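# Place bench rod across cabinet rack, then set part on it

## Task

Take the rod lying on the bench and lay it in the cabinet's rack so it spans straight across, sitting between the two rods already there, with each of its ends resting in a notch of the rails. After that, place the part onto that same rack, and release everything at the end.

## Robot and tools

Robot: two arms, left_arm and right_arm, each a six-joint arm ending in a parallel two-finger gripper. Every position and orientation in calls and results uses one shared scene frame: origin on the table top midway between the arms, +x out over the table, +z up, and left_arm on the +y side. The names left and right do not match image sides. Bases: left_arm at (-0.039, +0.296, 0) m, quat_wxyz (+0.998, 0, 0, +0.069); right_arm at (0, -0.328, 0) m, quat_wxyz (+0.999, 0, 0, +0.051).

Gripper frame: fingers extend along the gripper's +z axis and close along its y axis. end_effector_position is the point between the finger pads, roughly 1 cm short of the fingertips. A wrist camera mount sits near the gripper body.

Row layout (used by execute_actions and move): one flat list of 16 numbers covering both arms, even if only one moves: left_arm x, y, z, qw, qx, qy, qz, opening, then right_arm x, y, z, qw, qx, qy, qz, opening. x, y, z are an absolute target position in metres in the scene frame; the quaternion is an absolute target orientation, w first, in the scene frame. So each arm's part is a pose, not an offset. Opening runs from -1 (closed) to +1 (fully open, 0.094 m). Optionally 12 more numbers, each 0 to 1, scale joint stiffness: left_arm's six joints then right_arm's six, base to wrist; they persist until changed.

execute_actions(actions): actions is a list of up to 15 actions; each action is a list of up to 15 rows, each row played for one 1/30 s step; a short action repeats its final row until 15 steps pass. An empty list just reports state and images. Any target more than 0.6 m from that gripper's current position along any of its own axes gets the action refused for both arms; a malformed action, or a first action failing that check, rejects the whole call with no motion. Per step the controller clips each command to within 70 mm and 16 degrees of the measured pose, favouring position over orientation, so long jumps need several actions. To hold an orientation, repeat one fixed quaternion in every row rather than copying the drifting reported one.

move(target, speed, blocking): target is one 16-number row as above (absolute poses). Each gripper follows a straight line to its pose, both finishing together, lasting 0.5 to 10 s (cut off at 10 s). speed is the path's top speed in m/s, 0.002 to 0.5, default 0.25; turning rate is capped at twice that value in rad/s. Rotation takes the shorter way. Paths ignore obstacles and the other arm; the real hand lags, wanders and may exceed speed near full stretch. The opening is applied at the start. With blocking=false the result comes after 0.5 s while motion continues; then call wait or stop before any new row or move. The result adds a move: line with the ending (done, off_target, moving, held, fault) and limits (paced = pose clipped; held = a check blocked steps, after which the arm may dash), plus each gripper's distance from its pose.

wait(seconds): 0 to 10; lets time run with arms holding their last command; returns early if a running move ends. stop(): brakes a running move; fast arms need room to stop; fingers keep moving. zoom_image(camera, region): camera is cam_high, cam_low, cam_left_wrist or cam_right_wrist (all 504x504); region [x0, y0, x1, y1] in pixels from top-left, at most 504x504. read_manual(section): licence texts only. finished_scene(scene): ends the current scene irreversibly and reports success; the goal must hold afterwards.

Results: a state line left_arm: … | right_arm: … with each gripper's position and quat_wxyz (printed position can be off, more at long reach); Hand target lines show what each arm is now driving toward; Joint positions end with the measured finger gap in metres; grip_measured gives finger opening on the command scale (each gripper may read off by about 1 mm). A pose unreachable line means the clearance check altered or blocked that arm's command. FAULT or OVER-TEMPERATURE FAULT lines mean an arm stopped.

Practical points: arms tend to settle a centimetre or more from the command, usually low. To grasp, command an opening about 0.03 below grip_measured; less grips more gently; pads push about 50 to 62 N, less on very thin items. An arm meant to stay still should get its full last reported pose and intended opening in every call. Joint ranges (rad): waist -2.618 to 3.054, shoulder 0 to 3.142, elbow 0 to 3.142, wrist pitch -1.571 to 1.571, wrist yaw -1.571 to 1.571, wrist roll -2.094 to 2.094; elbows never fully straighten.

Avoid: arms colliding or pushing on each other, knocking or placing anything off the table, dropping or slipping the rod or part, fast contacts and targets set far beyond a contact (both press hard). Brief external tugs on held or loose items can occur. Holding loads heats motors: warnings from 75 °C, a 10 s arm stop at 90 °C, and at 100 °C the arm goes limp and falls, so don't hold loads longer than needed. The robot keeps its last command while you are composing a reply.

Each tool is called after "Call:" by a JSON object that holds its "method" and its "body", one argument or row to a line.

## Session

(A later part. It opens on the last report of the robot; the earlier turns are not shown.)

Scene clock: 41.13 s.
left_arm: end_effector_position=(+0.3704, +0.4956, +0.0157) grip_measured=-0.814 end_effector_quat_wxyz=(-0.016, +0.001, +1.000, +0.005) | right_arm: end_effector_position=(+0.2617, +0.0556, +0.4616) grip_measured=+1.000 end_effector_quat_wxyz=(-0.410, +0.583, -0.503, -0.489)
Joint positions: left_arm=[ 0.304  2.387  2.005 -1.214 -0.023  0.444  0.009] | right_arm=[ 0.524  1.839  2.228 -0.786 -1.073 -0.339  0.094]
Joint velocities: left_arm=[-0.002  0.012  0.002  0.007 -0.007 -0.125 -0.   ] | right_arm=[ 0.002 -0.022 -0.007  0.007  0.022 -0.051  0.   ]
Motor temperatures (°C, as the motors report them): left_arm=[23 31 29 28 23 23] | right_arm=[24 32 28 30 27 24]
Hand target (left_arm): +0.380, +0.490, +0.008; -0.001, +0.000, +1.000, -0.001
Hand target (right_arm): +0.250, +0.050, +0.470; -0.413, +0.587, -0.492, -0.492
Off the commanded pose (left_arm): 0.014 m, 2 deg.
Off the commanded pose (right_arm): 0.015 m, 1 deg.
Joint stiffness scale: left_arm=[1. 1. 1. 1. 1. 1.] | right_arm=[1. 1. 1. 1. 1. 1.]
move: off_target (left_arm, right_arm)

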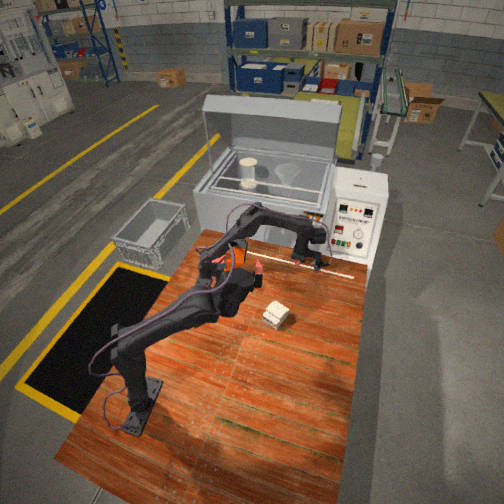

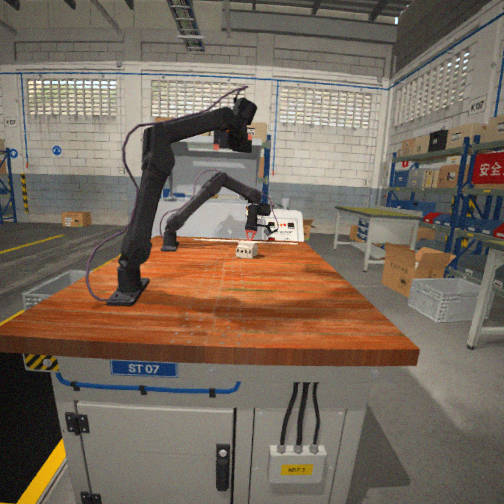

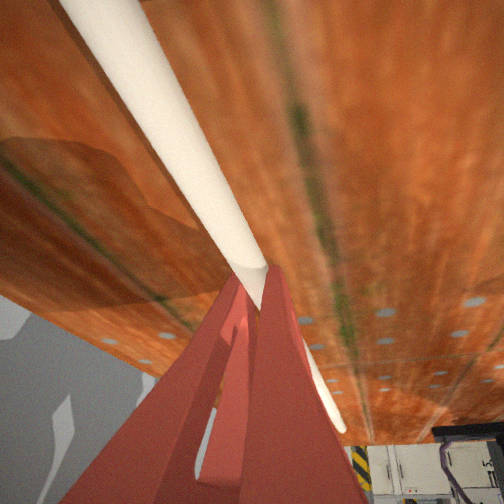

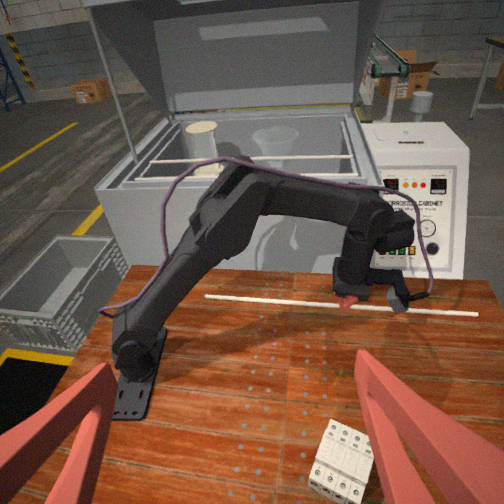

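Call:
{"method": "execute_actions", "body": {
  "actions": [
    [[0.375,0.49,0.008,0,0,1,0,-0.4,0.25,0.05,0.47,0.413,-0.587,0.492,0.492,1]],
    [[0.35,0.492,0.02,0,0,1,0,-0.4,0.25,0.05,0.47,0.413,-0.587,0.492,0.492,1]],
    [[0.35,0.492,0.004,0,0,1,0,-0.4,0.25,0.05,0.47,0.413,-0.587,0.492,0.492,1]],
    [[0.35,0.492,0.004,0,0,1,0,-1,0.25,0.05,0.47,0.413,-0.587,0.492,0.492,1]]
  ]
}}

Call:
{"method": "move", "body": {
  "target": [0.2,0.53,0.3,0,0,0.95,0.31,-1,0.25,0.05,0.47,0.413,-0.587,0.492,0.492,1],
  "speed": 0.2
}}

Call:
{"method": "move", "body": {
  "target": [0.12,0.77,0.28,0.0,-0.035,0.924,0.383,-1,0.25,0.05,0.47,0.413,-0.587,0.492,0.492,1],
  "speed": 0.12
}}

Call:
{"method": "zoom_image", "body": {
  "camera": "cam_right_wrist",
  "region": [100, 100, 400, 220]
}}

Call:
{"method": "zoom_image", "body": {
  "camera": "cam_high",
  "region": [190, 150, 350, 230]
}}

Scene clock: 49.37 s.
left_arm: end_effector_position=(+0.3528, +0.4920, +0.0134) grip_measured=-0.814 end_effector_quat_wxyz=(-0.001, -0.000, +1.000, +0.006) | right_arm: end_effector_position=(+0.2617, +0.0556, +0.4616) grip_measured=+1.000 end_effector_quat_wxyz=(-0.410, +0.583, -0.503, -0.489)
Joint positions: left_arm=[ 0.319  2.279  1.81  -1.097 -0.012  0.456  0.009] | right_arm=[ 0.524  1.839  2.228 -0.786 -1.073 -0.339  0.094]
Joint velocities: left_arm=[-0.002 -0.002 -0.007 -0.007  0.007  0.037 -0.001] | right_arm=[-0.002 -0.007 -0.017  0.037 -0.051 -0.051  0.   ]
Motor temperatures (°C, as the motors report them): left_arm=[23 33 28 28 23 23] | right_arm=[24 32 28 30 27 24]
Hand target (left_arm): +0.350, +0.492, +0.004; -0.001, -0.000, +1.000, +0.000
Hand target (right_arm): +0.250, +0.050, +0.470; -0.413, +0.587, -0.492, -0.492
Off the commanded pose (left_arm): 0.010 m, 1 deg.
Off the commanded pose (right_arm): 0.015 m, 1 deg.
Joint stiffness scale: left_arm=[1. 1. 1. 1. 1. 1.] | right_arm=[1. 1. 1. 1. 1. 1.]

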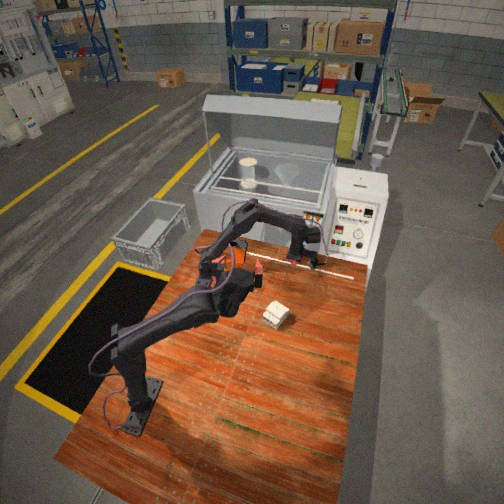

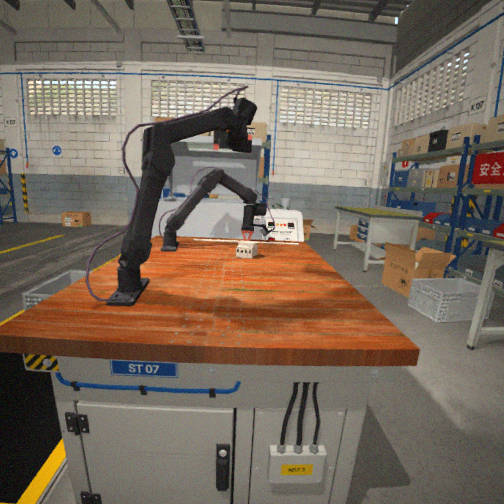

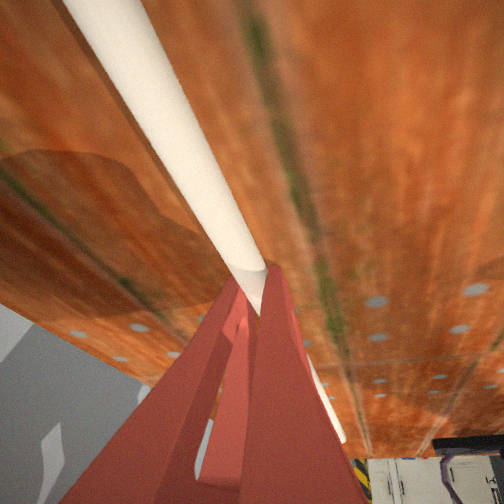

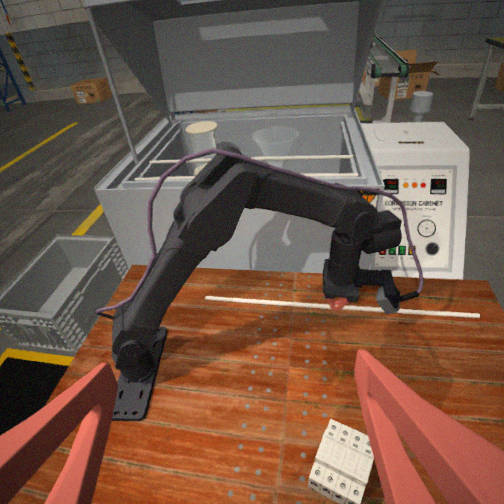

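Scene clock: 51.57 s.
left_arm: end_effector_position=(+0.2030, +0.5248, +0.2887) grip_measured=-0.814 end_effector_quat_wxyz=(-0.004, +0.009, +0.955, +0.295) | right_arm: end_effector_position=(+0.2617, +0.0556, +0.4616) grip_measured=+1.000 end_effector_quat_wxyz=(-0.410, +0.583, -0.503, -0.489)
Joint positions: left_arm=[ 0.345  1.616  1.875 -1.524 -0.524  0.585  0.009] | right_arm=[ 0.524  1.839  2.228 -0.786 -1.073 -0.339  0.094]
Joint velocities: left_arm=[ 0.007 -0.007 -0.012  0.037 -0.007  0.037  0.   ] | right_arm=[ 0.007  0.007 -0.012  0.051 -0.066 -0.081  0.   ]
Motor temperatures (°C, as the motors report them): left_arm=[23 33 29 28 23 23] | right_arm=[24 32 28 30 27 24]
Hand target (left_arm): +0.198, +0.529, +0.301; +0.003, +0.000, +0.951, +0.311
Hand target (right_arm): +0.250, +0.050, +0.470; -0.413, +0.587, -0.492, -0.492
Off the commanded pose (left_arm): 0.013 m, 2 deg.
Off the commanded pose (right_arm): 0.015 m, 1 deg.
Joint stiffness scale: left_arm=[1. 1. 1. 1. 1. 1.] | right_arm=[1. 1. 1. 1. 1. 1.]
move: off_target (left_arm, right_arm)

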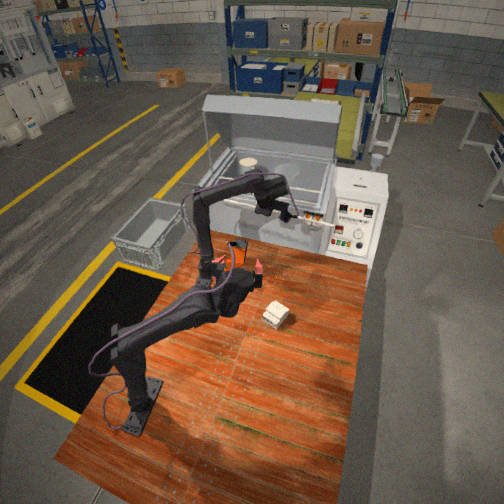

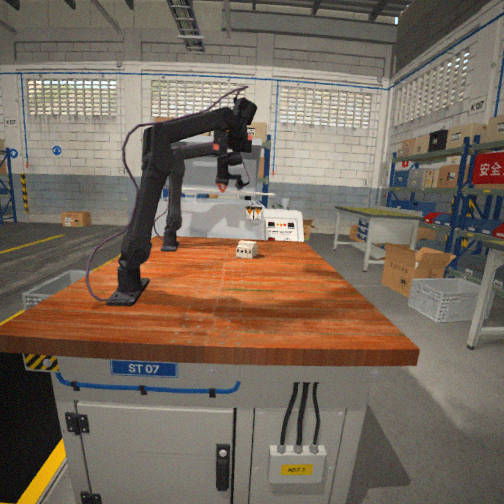

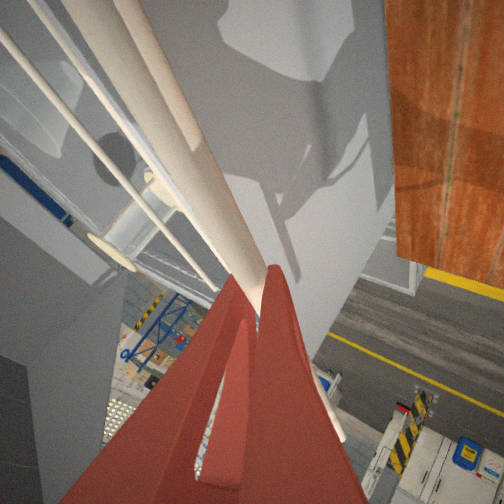

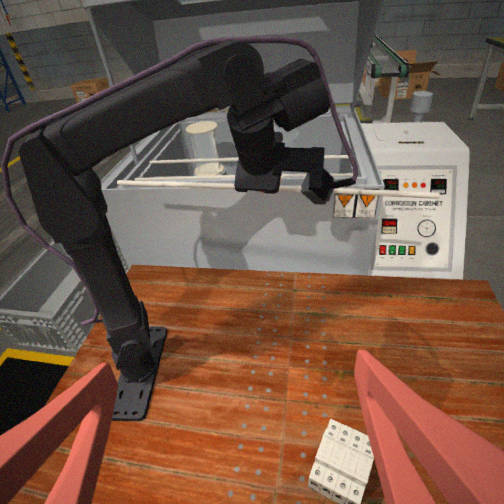

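Scene clock: 54.27 s.
left_arm: end_effector_position=(+0.1165, +0.7643, +0.2654) grip_measured=-0.814 end_effector_quat_wxyz=(-0.017, -0.029, +0.930, +0.366) | right_arm: end_effector_position=(+0.2617, +0.0556, +0.4616) grip_measured=+1.000 end_effector_quat_wxyz=(-0.410, +0.583, -0.503, -0.489)
Joint positions: left_arm=[ 0.987  1.884  1.97  -0.977 -0.347  1.187  0.009] | right_arm=[ 0.524  1.839  2.228 -0.786 -1.073 -0.339  0.094]
Joint velocities: left_arm=[-0.022  0.012 -0.017 -0.066 -0.007 -0.037 -0.001] | right_arm=[-0.007  0.002  0.002 -0.051 -0.066  0.037  0.   ]
Motor temperatures (°C, as the motors report them): left_arm=[23 33 29 28 23 23] | right_arm=[24 32 28 30 27 24]
Hand target (left_arm): +0.118, +0.771, +0.282; -0.003, -0.033, +0.921, +0.388
Hand target (right_arm): +0.250, +0.050, +0.470; -0.413, +0.587, -0.492, -0.492
Off the commanded pose (left_arm): 0.016 m, 3 deg.
Off the commanded pose (right_arm): 0.015 m, 1 deg.
Joint stiffness scale: left_arm=[1. 1. 1. 1. 1. 1.] | right_arm=[1. 1. 1. 1. 1. 1.]
move: off_target (left_arm, right_arm)

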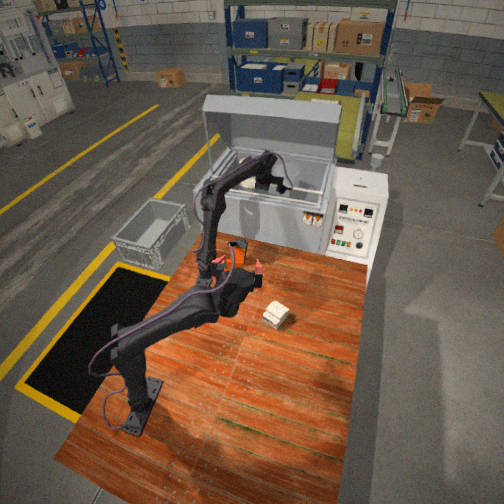

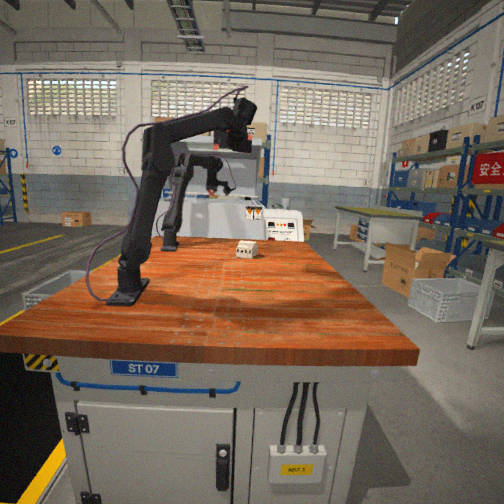

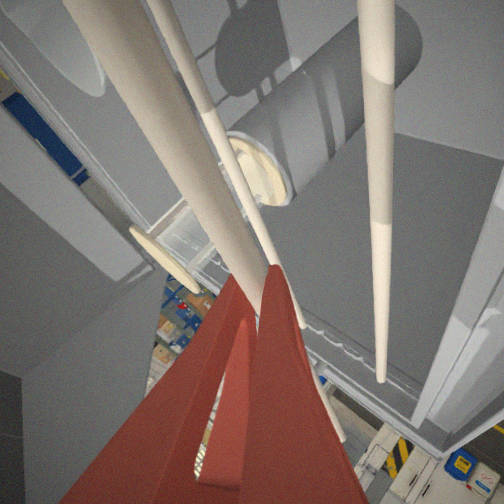

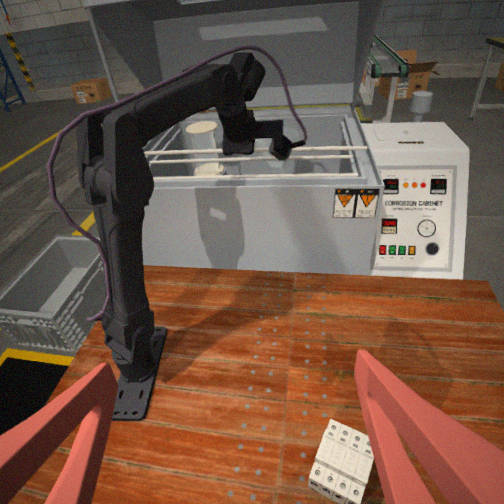

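Region (100, 100, 400, 220) of cam_right_wrist's 504x504 image, scaled by 1.680, with more detail than that image has; it fills the top 202 rows of this view, and the rest is white.

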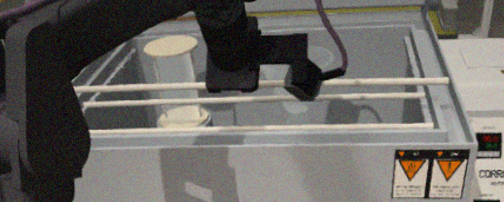

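Region (190, 150, 350, 230) of cam_high's 504x504 image, scaled by 3.150, with more detail than that image has.

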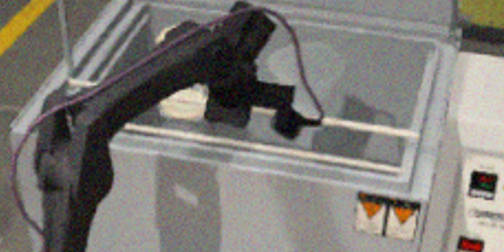

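Call:
{"method": "move", "body": {
  "target": [0.108,0.80,0.238,0.008,-0.035,0.924,0.383,-1,0.25,0.05,0.47,0.413,-0.587,0.492,0.492,1],
  "speed": 0.04
}}

Call:
{"method": "zoom_image", "body": {
  "camera": "cam_right_wrist",
  "region": [100, 100, 400, 220]
}}

Call:
{"method": "zoom_image", "body": {
  "camera": "cam_high",
  "region": [270, 170, 340, 220]
}}

Call:
{"method": "zoom_image", "body": {
  "camera": "cam_left_wrist",
  "region": [280, 340, 440, 500]
}}

Scene clock: 58.23 s.
left_arm: end_effector_position=(+0.1096, +0.7960, +0.2389) grip_measured=-0.814 end_effector_quat_wxyz=(+0.003, -0.033, +0.925, +0.378) | right_arm: end_effector_position=(+0.2617, +0.0556, +0.4616) grip_measured=+1.000 end_effector_quat_wxyz=(-0.410, +0.583, -0.503, -0.489)
Joint positions: left_arm=[ 1.045  1.925  1.895 -0.81  -0.287  1.223  0.009] | right_arm=[ 0.524  1.839  2.228 -0.786 -1.073 -0.339  0.094]
Joint velocities: left_arm=[-0.017 -0.002 -0.017  0.007 -0.007  0.037 -0.   ] | right_arm=[-0.002 -0.007 -0.002 -0.007  0.037  0.007  0.   ]
Motor temperatures (°C, as the motors report them): left_arm=[23 33 29 28 23 23] | right_arm=[24 32 28 31 27 24]
Hand target (left_arm): +0.108, +0.800, +0.238; +0.007, -0.035, +0.923, +0.383
Hand target (right_arm): +0.250, +0.050, +0.470; -0.413, +0.587, -0.492, -0.492
Off the commanded pose (left_arm): 0.004 m, 1 deg.
Off the commanded pose (right_arm): 0.015 m, 1 deg.
Joint stiffness scale: left_arm=[1. 1. 1. 1. 1. 1.] | right_arm=[1. 1. 1. 1. 1. 1.]
move: off_target (right_arm)

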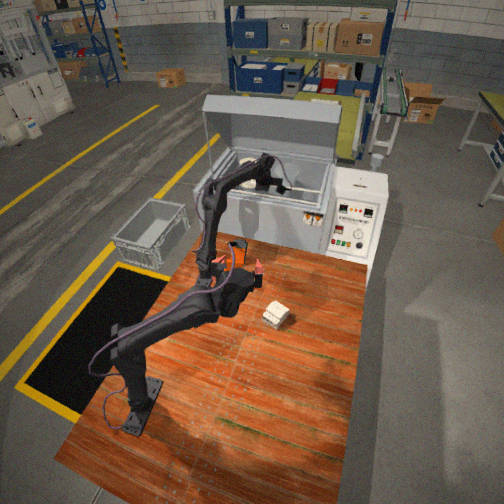

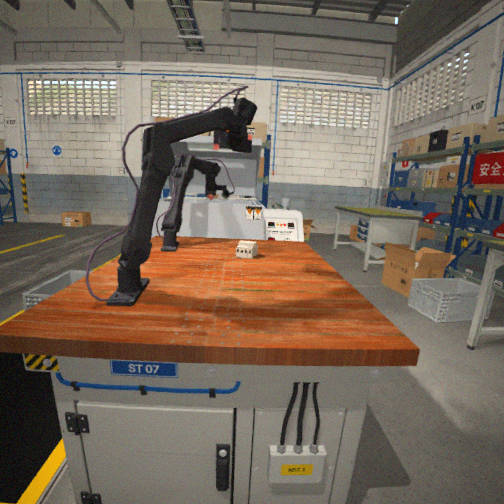

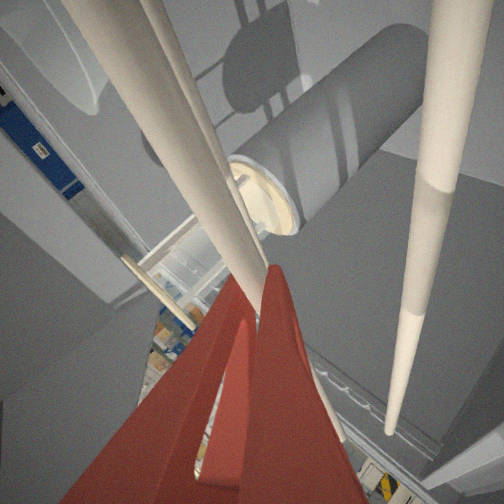

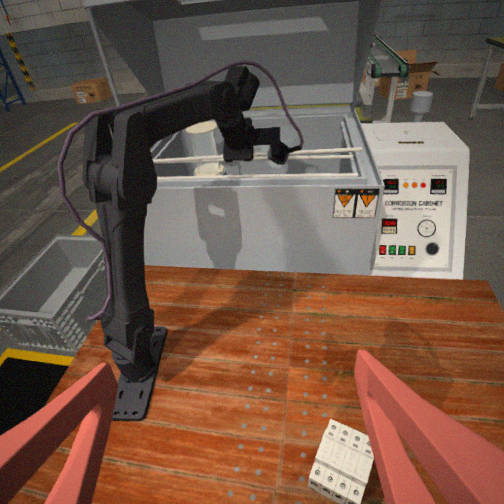

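Region (100, 100, 400, 220) of cam_right_wrist's 504x504 image, scaled by 1.680, with more detail than that image has; it fills the top 202 rows of this view, and the rest is white.

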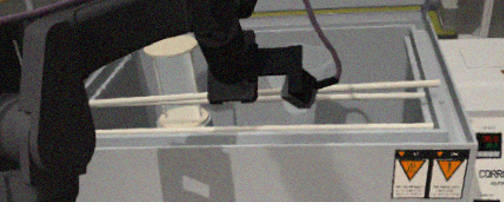

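Region (270, 170, 340, 220) of cam_high's 504x504 image, scaled by 7.200, with more detail than that image has; it fills the top 360 rows of this view, and the rest is white.

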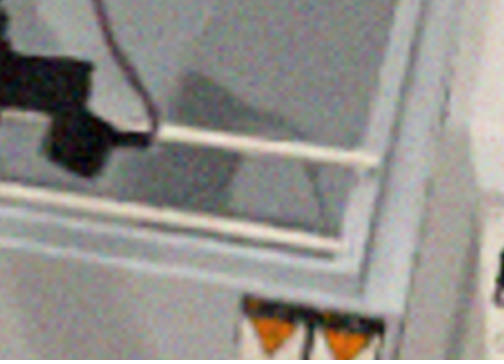

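Region (280, 340, 440, 500) of cam_left_wrist's 504x504 image, scaled by 3.150, with more detail than that image has.

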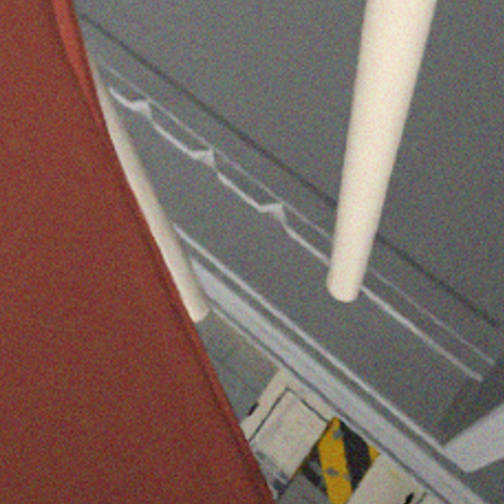

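Call:
{"method": "move", "body": {
  "target": [0.102,0.805,0.222,-0.01,-0.014,0.924,0.383,-1,0.25,0.05,0.47,0.413,-0.587,0.492,0.492,1],
  "speed": 0.03
}}

Call:
{"method": "zoom_image", "body": {
  "camera": "cam_right_wrist",
  "region": [100, 100, 400, 220]
}}

Call:
{"method": "zoom_image", "body": {
  "camera": "cam_high",
  "region": [270, 170, 340, 220]
}}

Call:
{"method": "zoom_image", "body": {
  "camera": "cam_left_wrist",
  "region": [280, 340, 440, 500]
}}

Scene clock: 66.20 s.
left_arm: end_effector_position=(+0.1052, +0.8001, +0.2241) grip_measured=-0.814 end_effector_quat_wxyz=(-0.010, -0.011, +0.926, +0.378) | right_arm: end_effector_position=(+0.2617, +0.0556, +0.4616) grip_measured=+1.000 end_effector_quat_wxyz=(-0.410, +0.583, -0.503, -0.489)
Joint positions: left_arm=[ 1.056  1.925  1.835 -0.75  -0.286  1.28   0.009] | right_arm=[ 0.524  1.839  2.228 -0.786 -1.073 -0.339  0.094]
Joint velocities: left_arm=[ 0.007 -0.007 -0.007  0.037  0.051  0.022 -0.   ] | right_arm=[-0.012  0.002 -0.012  0.037 -0.007  0.037  0.   ]
Motor temperatures (°C, as the motors report them): left_arm=[23 33 29 29 23 23] | right_arm=[24 33 28 31 27 24]
Hand target (left_arm): +0.102, +0.805, +0.222; -0.010, -0.014, +0.924, +0.383
Hand target (right_arm): +0.250, +0.050, +0.470; -0.413, +0.587, -0.492, -0.492
Off the commanded pose (left_arm): 0.006 m, 1 deg.
Off the commanded pose (right_arm): 0.015 m, 1 deg.
Joint stiffness scale: left_arm=[1. 1. 1. 1. 1. 1.] | right_arm=[1. 1. 1. 1. 1. 1.]
move: off_target (right_arm)

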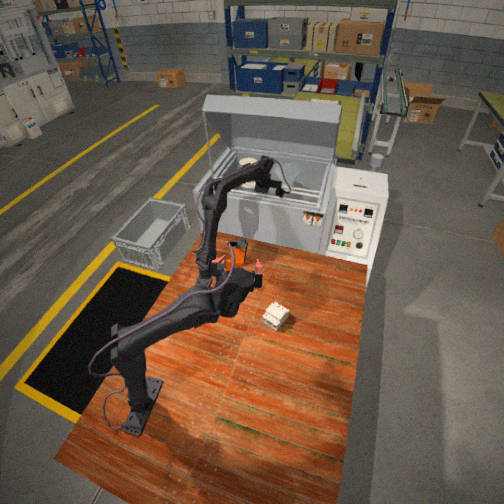

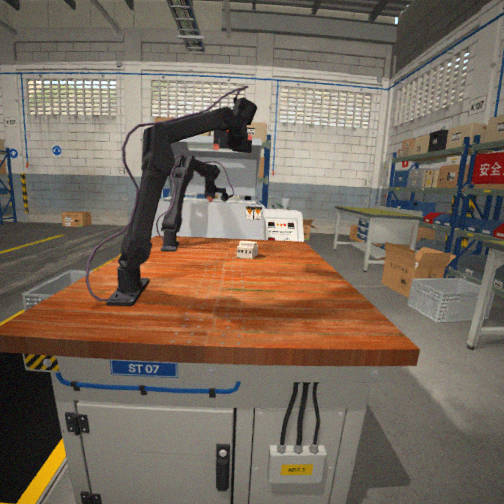

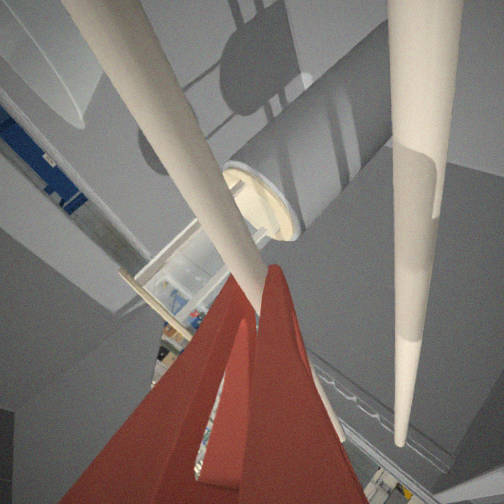

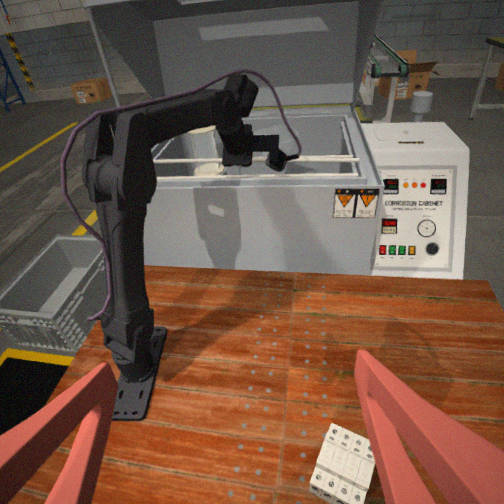

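Region (100, 100, 400, 220) of cam_right_wrist's 504x504 image, scaled by 1.680, with more detail than that image has; it fills the top 202 rows of this view, and the rest is white.

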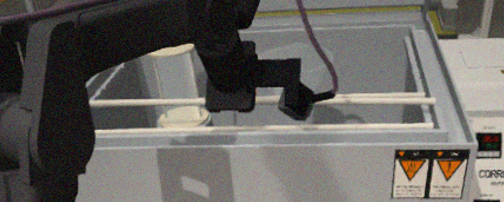

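Region (270, 170, 340, 220) of cam_high's 504x504 image, scaled by 7.200, with more detail than that image has; it fills the top 360 rows of this view, and the rest is white.

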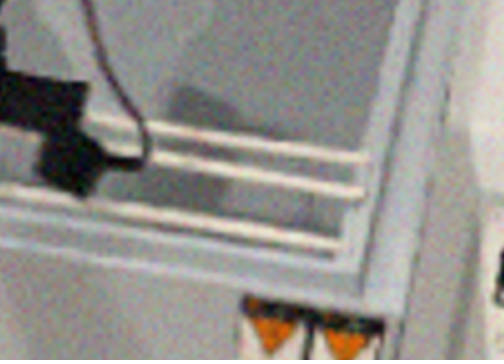

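Region (280, 340, 440, 500) of cam_left_wrist's 504x504 image, scaled by 3.150, with more detail than that image has.

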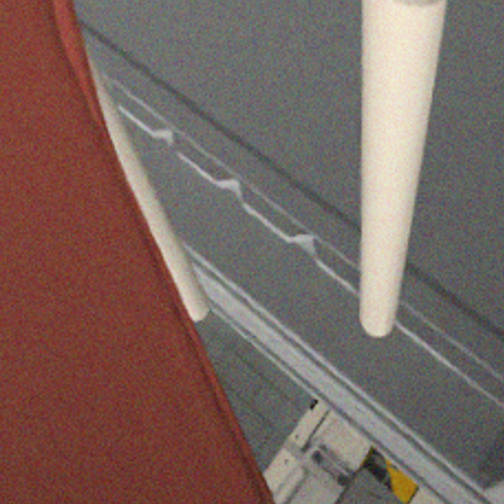

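Call:
{"method": "move", "body": {
  "target": [0.098,0.816,0.21,0.002,-0.02,0.924,0.383,-1,0.25,0.05,0.47,0.413,-0.587,0.492,0.492,1],
  "speed": 0.02
}}

Call:
{"method": "zoom_image", "body": {
  "camera": "cam_right_wrist",
  "region": [300, 140, 390, 200]
}}

Call:
{"method": "zoom_image", "body": {
  "camera": "cam_high",
  "region": [270, 170, 340, 220]
}}

Call:
{"method": "zoom_image", "body": {
  "camera": "cam_left_wrist",
  "region": [280, 340, 440, 500]
}}

Scene clock: 75.50 s.
left_arm: end_effector_position=(+0.1006, +0.8122, +0.2113) grip_measured=-0.814 end_effector_quat_wxyz=(-0.003, -0.017, +0.926, +0.378) | right_arm: end_effector_position=(+0.2617, +0.0556, +0.4616) grip_measured=+1.000 end_effector_quat_wxyz=(-0.410, +0.583, -0.503, -0.489)
Joint positions: left_arm=[ 1.08   1.954  1.822 -0.699 -0.262  1.283  0.009] | right_arm=[ 0.524  1.839  2.228 -0.786 -1.073 -0.339  0.094]
Joint velocities: left_arm=[-0.012  0.007 -0.002  0.022  0.007  0.007  0.   ] | right_arm=[-0.017 -0.002 -0.007 -0.007  0.037 -0.022  0.   ]
Motor temperatures (°C, as the motors report them): left_arm=[23 33 29 30 23 23] | right_arm=[24 33 28 31 27 24]
Hand target (left_arm): +0.098, +0.816, +0.210; +0.002, -0.020, +0.924, +0.383
Hand target (right_arm): +0.250, +0.050, +0.470; -0.413, +0.587, -0.492, -0.492
Off the commanded pose (left_arm): 0.005 m, 1 deg.
Off the commanded pose (right_arm): 0.015 m, 1 deg.
Joint stiffness scale: left_arm=[1. 1. 1. 1. 1. 1.] | right_arm=[1. 1. 1. 1. 1. 1.]
move: off_target (right_arm)

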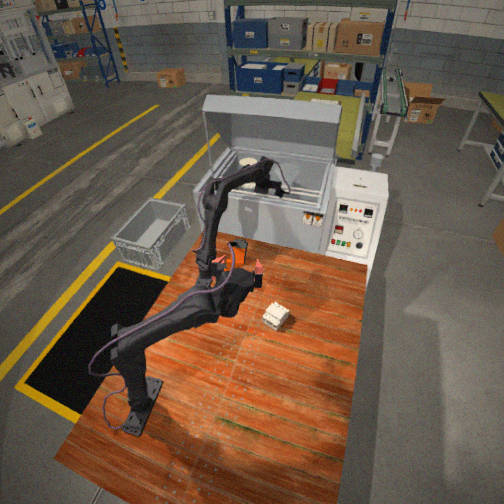

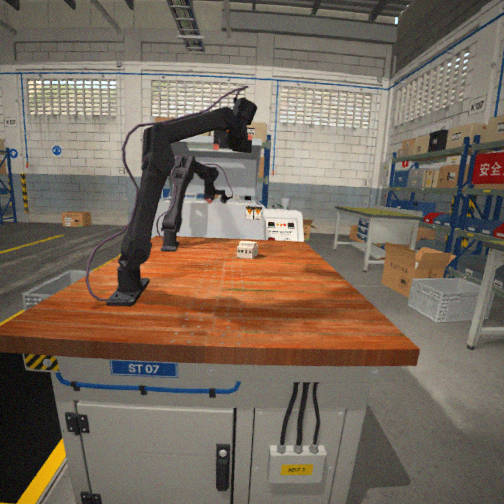

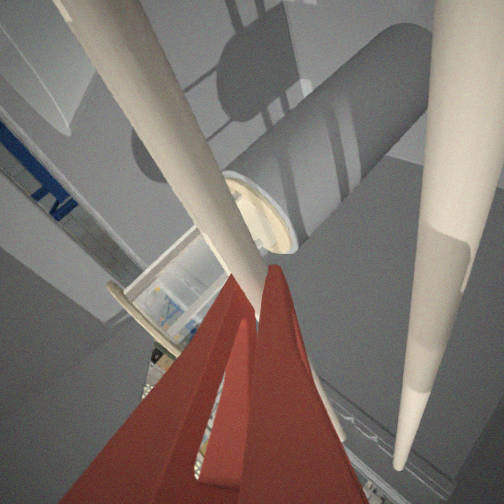

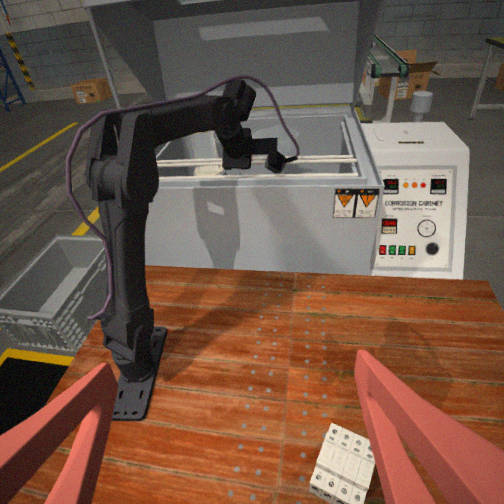

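Region (300, 140, 390, 200) of cam_right_wrist's 504x504 image, scaled by 5.600, with more detail than that image has.

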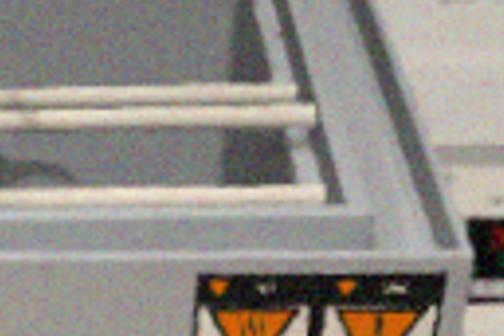

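Region (270, 170, 340, 220) of cam_high's 504x504 image, scaled by 7.200, with more detail than that image has; it fills the top 360 rows of this view, and the rest is white.

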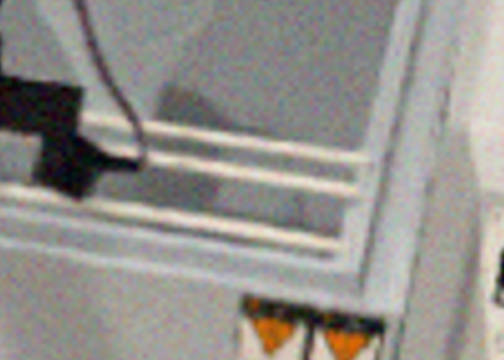

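Region (280, 340, 440, 500) of cam_left_wrist's 504x504 image, scaled by 3.150, with more detail than that image has.

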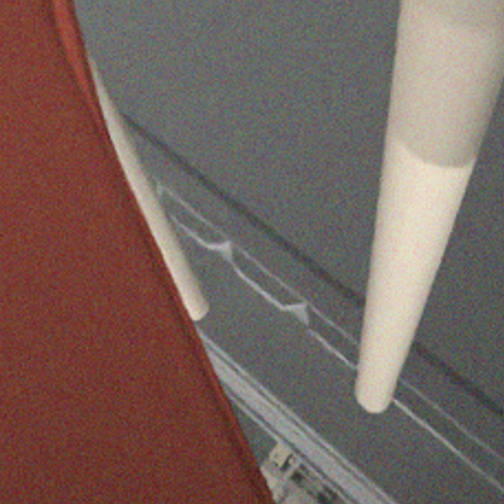

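Call:
{"method": "move", "body": {
  "target": [0.098,0.812,0.198,0.002,-0.02,0.924,0.383,-1,0.25,0.05,0.47,0.413,-0.587,0.492,0.492,1],
  "speed": 0.015
}}

Call:
{"method": "zoom_image", "body": {
  "camera": "cam_right_wrist",
  "region": [300, 140, 390, 200]
}}

Call:
{"method": "zoom_image", "body": {
  "camera": "cam_left_wrist",
  "region": [280, 340, 440, 500]
}}

Scene clock: 80.43 s.
left_arm: end_effector_position=(+0.1014, +0.8137, +0.1949) grip_measured=-0.814 end_effector_quat_wxyz=(-0.002, -0.016, +0.925, +0.379) | right_arm: end_effector_position=(+0.2617, +0.0556, +0.4616) grip_measured=+1.000 end_effector_quat_wxyz=(-0.410, +0.583, -0.503, -0.489)
Joint positions: left_arm=[ 1.08   1.954  1.755 -0.63  -0.261  1.286  0.009] | right_arm=[ 0.524  1.839  2.228 -0.786 -1.073 -0.339  0.094]
Joint velocities: left_arm=[-0.017 -0.012 -0.002  0.007 -0.037  0.022 -0.   ] | right_arm=[ 0.007 -0.012  0.002  0.007 -0.066 -0.037  0.   ]
Motor temperatures (°C, as the motors report them): left_arm=[23 33 29 30 23 23] | right_arm=[24 33 28 31 27 24]
Hand target (left_arm): +0.098, +0.812, +0.198; +0.002, -0.020, +0.924, +0.383
Hand target (right_arm): +0.250, +0.050, +0.470; -0.413, +0.587, -0.492, -0.492
Off the commanded pose (left_arm): 0.005 m, 1 deg.
Off the commanded pose (right_arm): 0.015 m, 1 deg.
Joint stiffness scale: left_arm=[1. 1. 1. 1. 1. 1.] | right_arm=[1. 1. 1. 1. 1. 1.]
move: off_target (right_arm)

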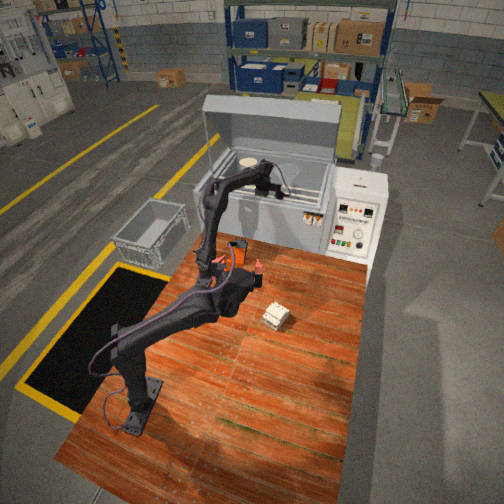

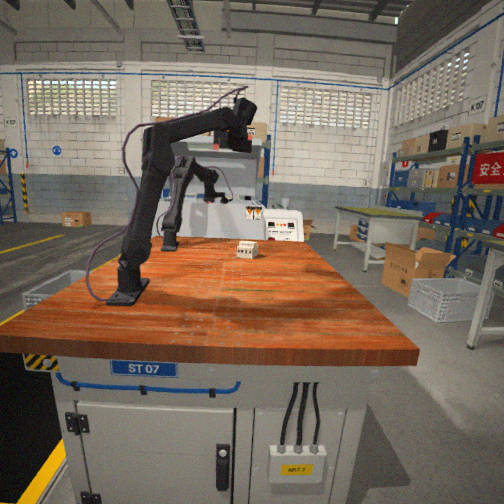

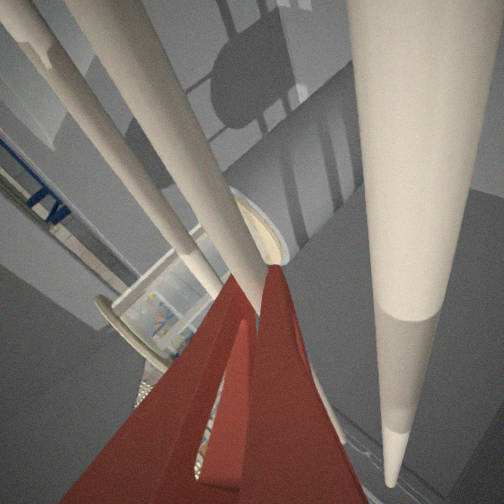

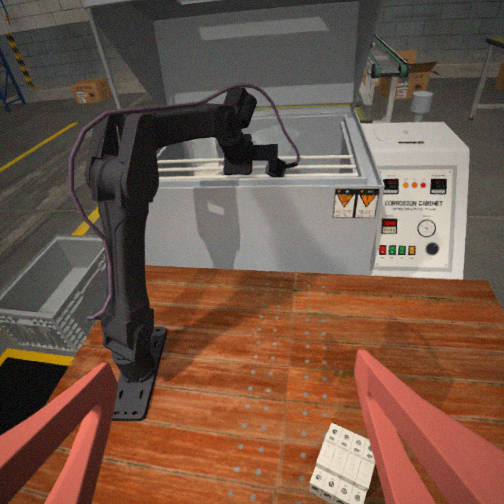

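Region (300, 140, 390, 200) of cam_right_wrist's 504x504 image, scaled by 5.600, with more detail than that image has.

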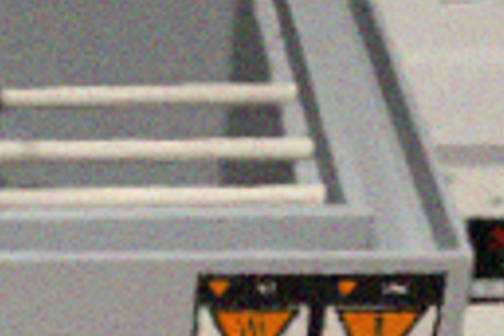

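Region (280, 340, 440, 500) of cam_left_wrist's 504x504 image, scaled by 3.150, with more detail than that image has.

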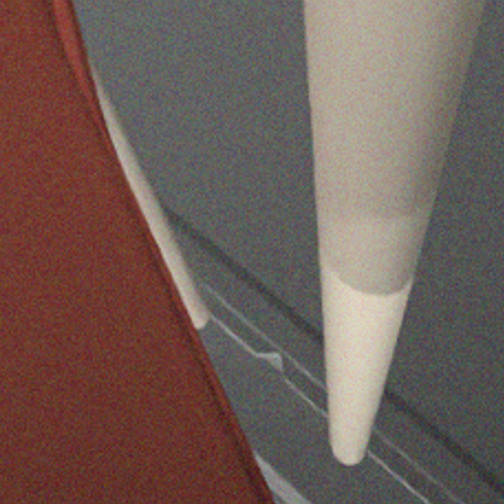

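Call:
{"method": "zoom_image", "body": {
  "camera": "cam_high",
  "region": [270, 170, 340, 220]
}}

Call:
{"method": "zoom_image", "body": {
  "camera": "cam_right_wrist",
  "region": [335, 148, 371, 184]
}}

Region (270, 170, 340, 220) of cam_high's 504x504 image, scaled by 7.200, with more detail than that image has; it fills the top 360 rows of this view, and the rest is white.

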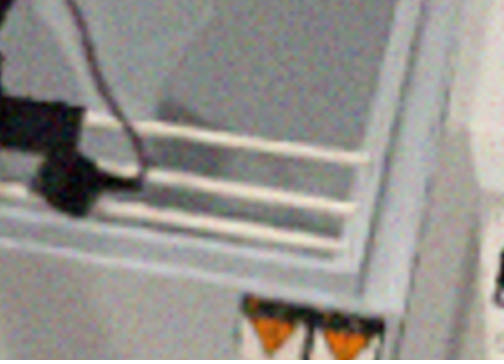

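Region (335, 148, 371, 184) of cam_right_wrist's 504x504 image, scaled by 14.000, with more detail than that image has.

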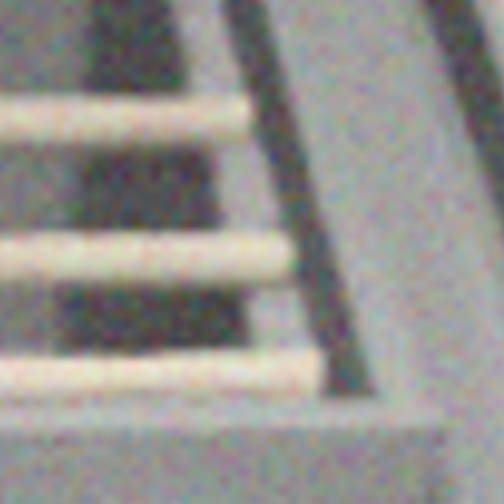

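Call:
{"method": "move", "body": {
  "target": [0.098,0.823,0.2,-0.006,-0.038,0.924,0.383,-1,0.25,0.05,0.47,0.413,-0.587,0.492,0.492,1],
  "speed": 0.015
}}

Call:
{"method": "zoom_image", "body": {
  "camera": "cam_right_wrist",
  "region": [300, 140, 390, 200]
}}

Call:
{"method": "zoom_image", "body": {
  "camera": "cam_left_wrist",
  "region": [280, 340, 440, 500]
}}

Call:
{"method": "zoom_image", "body": {
  "camera": "cam_high",
  "region": [270, 170, 340, 220]
}}

Scene clock: 88.77 s.
left_arm: end_effector_position=(+0.1007, +0.8201, +0.1941) grip_measured=-0.814 end_effector_quat_wxyz=(-0.007, -0.025, +0.924, +0.381) | right_arm: end_effector_position=(+0.2617, +0.0556, +0.4616) grip_measured=+1.000 end_effector_quat_wxyz=(-0.410, +0.583, -0.503, -0.489)
Joint positions: left_arm=[ 1.08   1.981  1.788 -0.637 -0.277  1.272  0.009] | right_arm=[ 0.524  1.839  2.228 -0.786 -1.073 -0.339  0.094]
Joint velocities: left_arm=[ 0.012  0.002 -0.007  0.066  0.037  0.051 -0.   ] | right_arm=[ 0.002  0.022 -0.007 -0.007 -0.051  0.007  0.   ]
Motor temperatures (°C, as the motors report them): left_arm=[23 34 29 30 23 23] | right_arm=[24 33 28 31 27 24]
Hand target (left_arm): +0.098, +0.823, +0.200; -0.006, -0.038, +0.923, +0.383
Hand target (right_arm): +0.250, +0.050, +0.470; -0.413, +0.587, -0.492, -0.492
Off the commanded pose (left_arm): 0.007 m, 2 deg.
Off the commanded pose (right_arm): 0.015 m, 1 deg.
Joint stiffness scale: left_arm=[1. 1. 1. 1. 1. 1.] | right_arm=[1. 1. 1. 1. 1. 1.]
move: off_target (right_arm)

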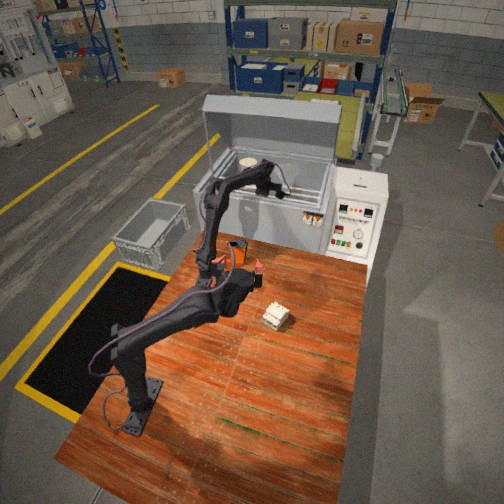

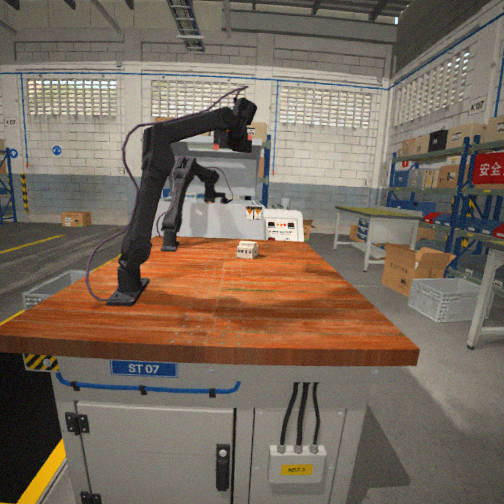

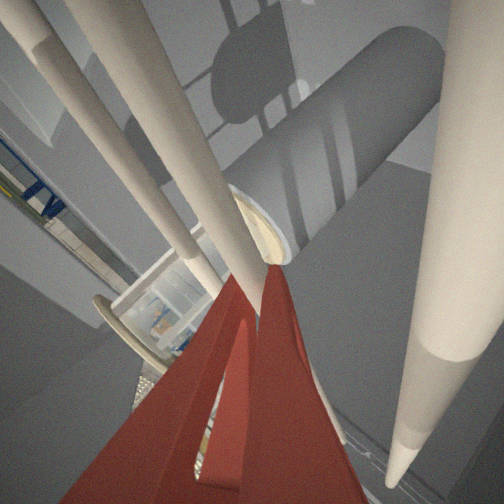

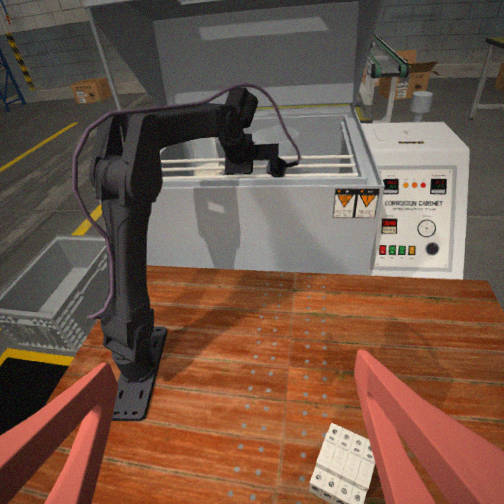

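Region (300, 140, 390, 200) of cam_right_wrist's 504x504 image, scaled by 5.600, with more detail than that image has.

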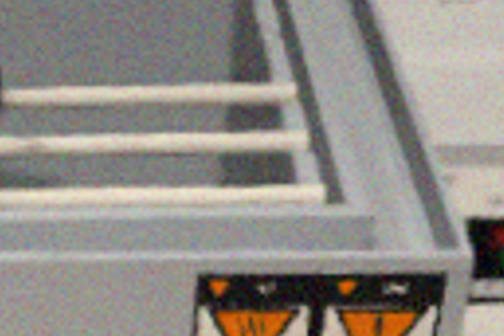

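Region (280, 340, 440, 500) of cam_left_wrist's 504x504 image, scaled by 3.150, with more detail than that image has.

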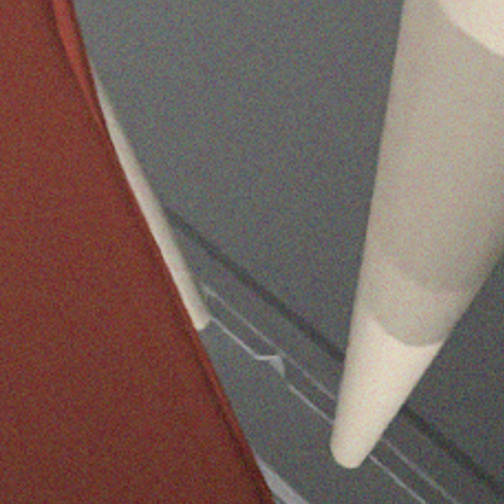

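Region (270, 170, 340, 220) of cam_high's 504x504 image, scaled by 7.200, with more detail than that image has; it fills the top 360 rows of this view, and the rest is white.

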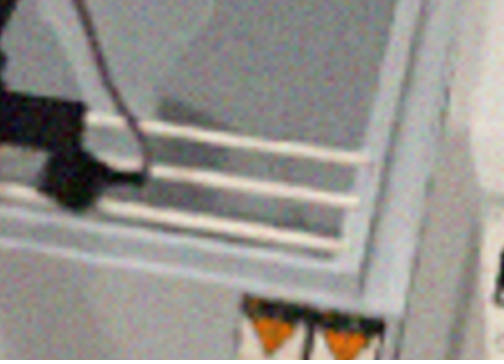

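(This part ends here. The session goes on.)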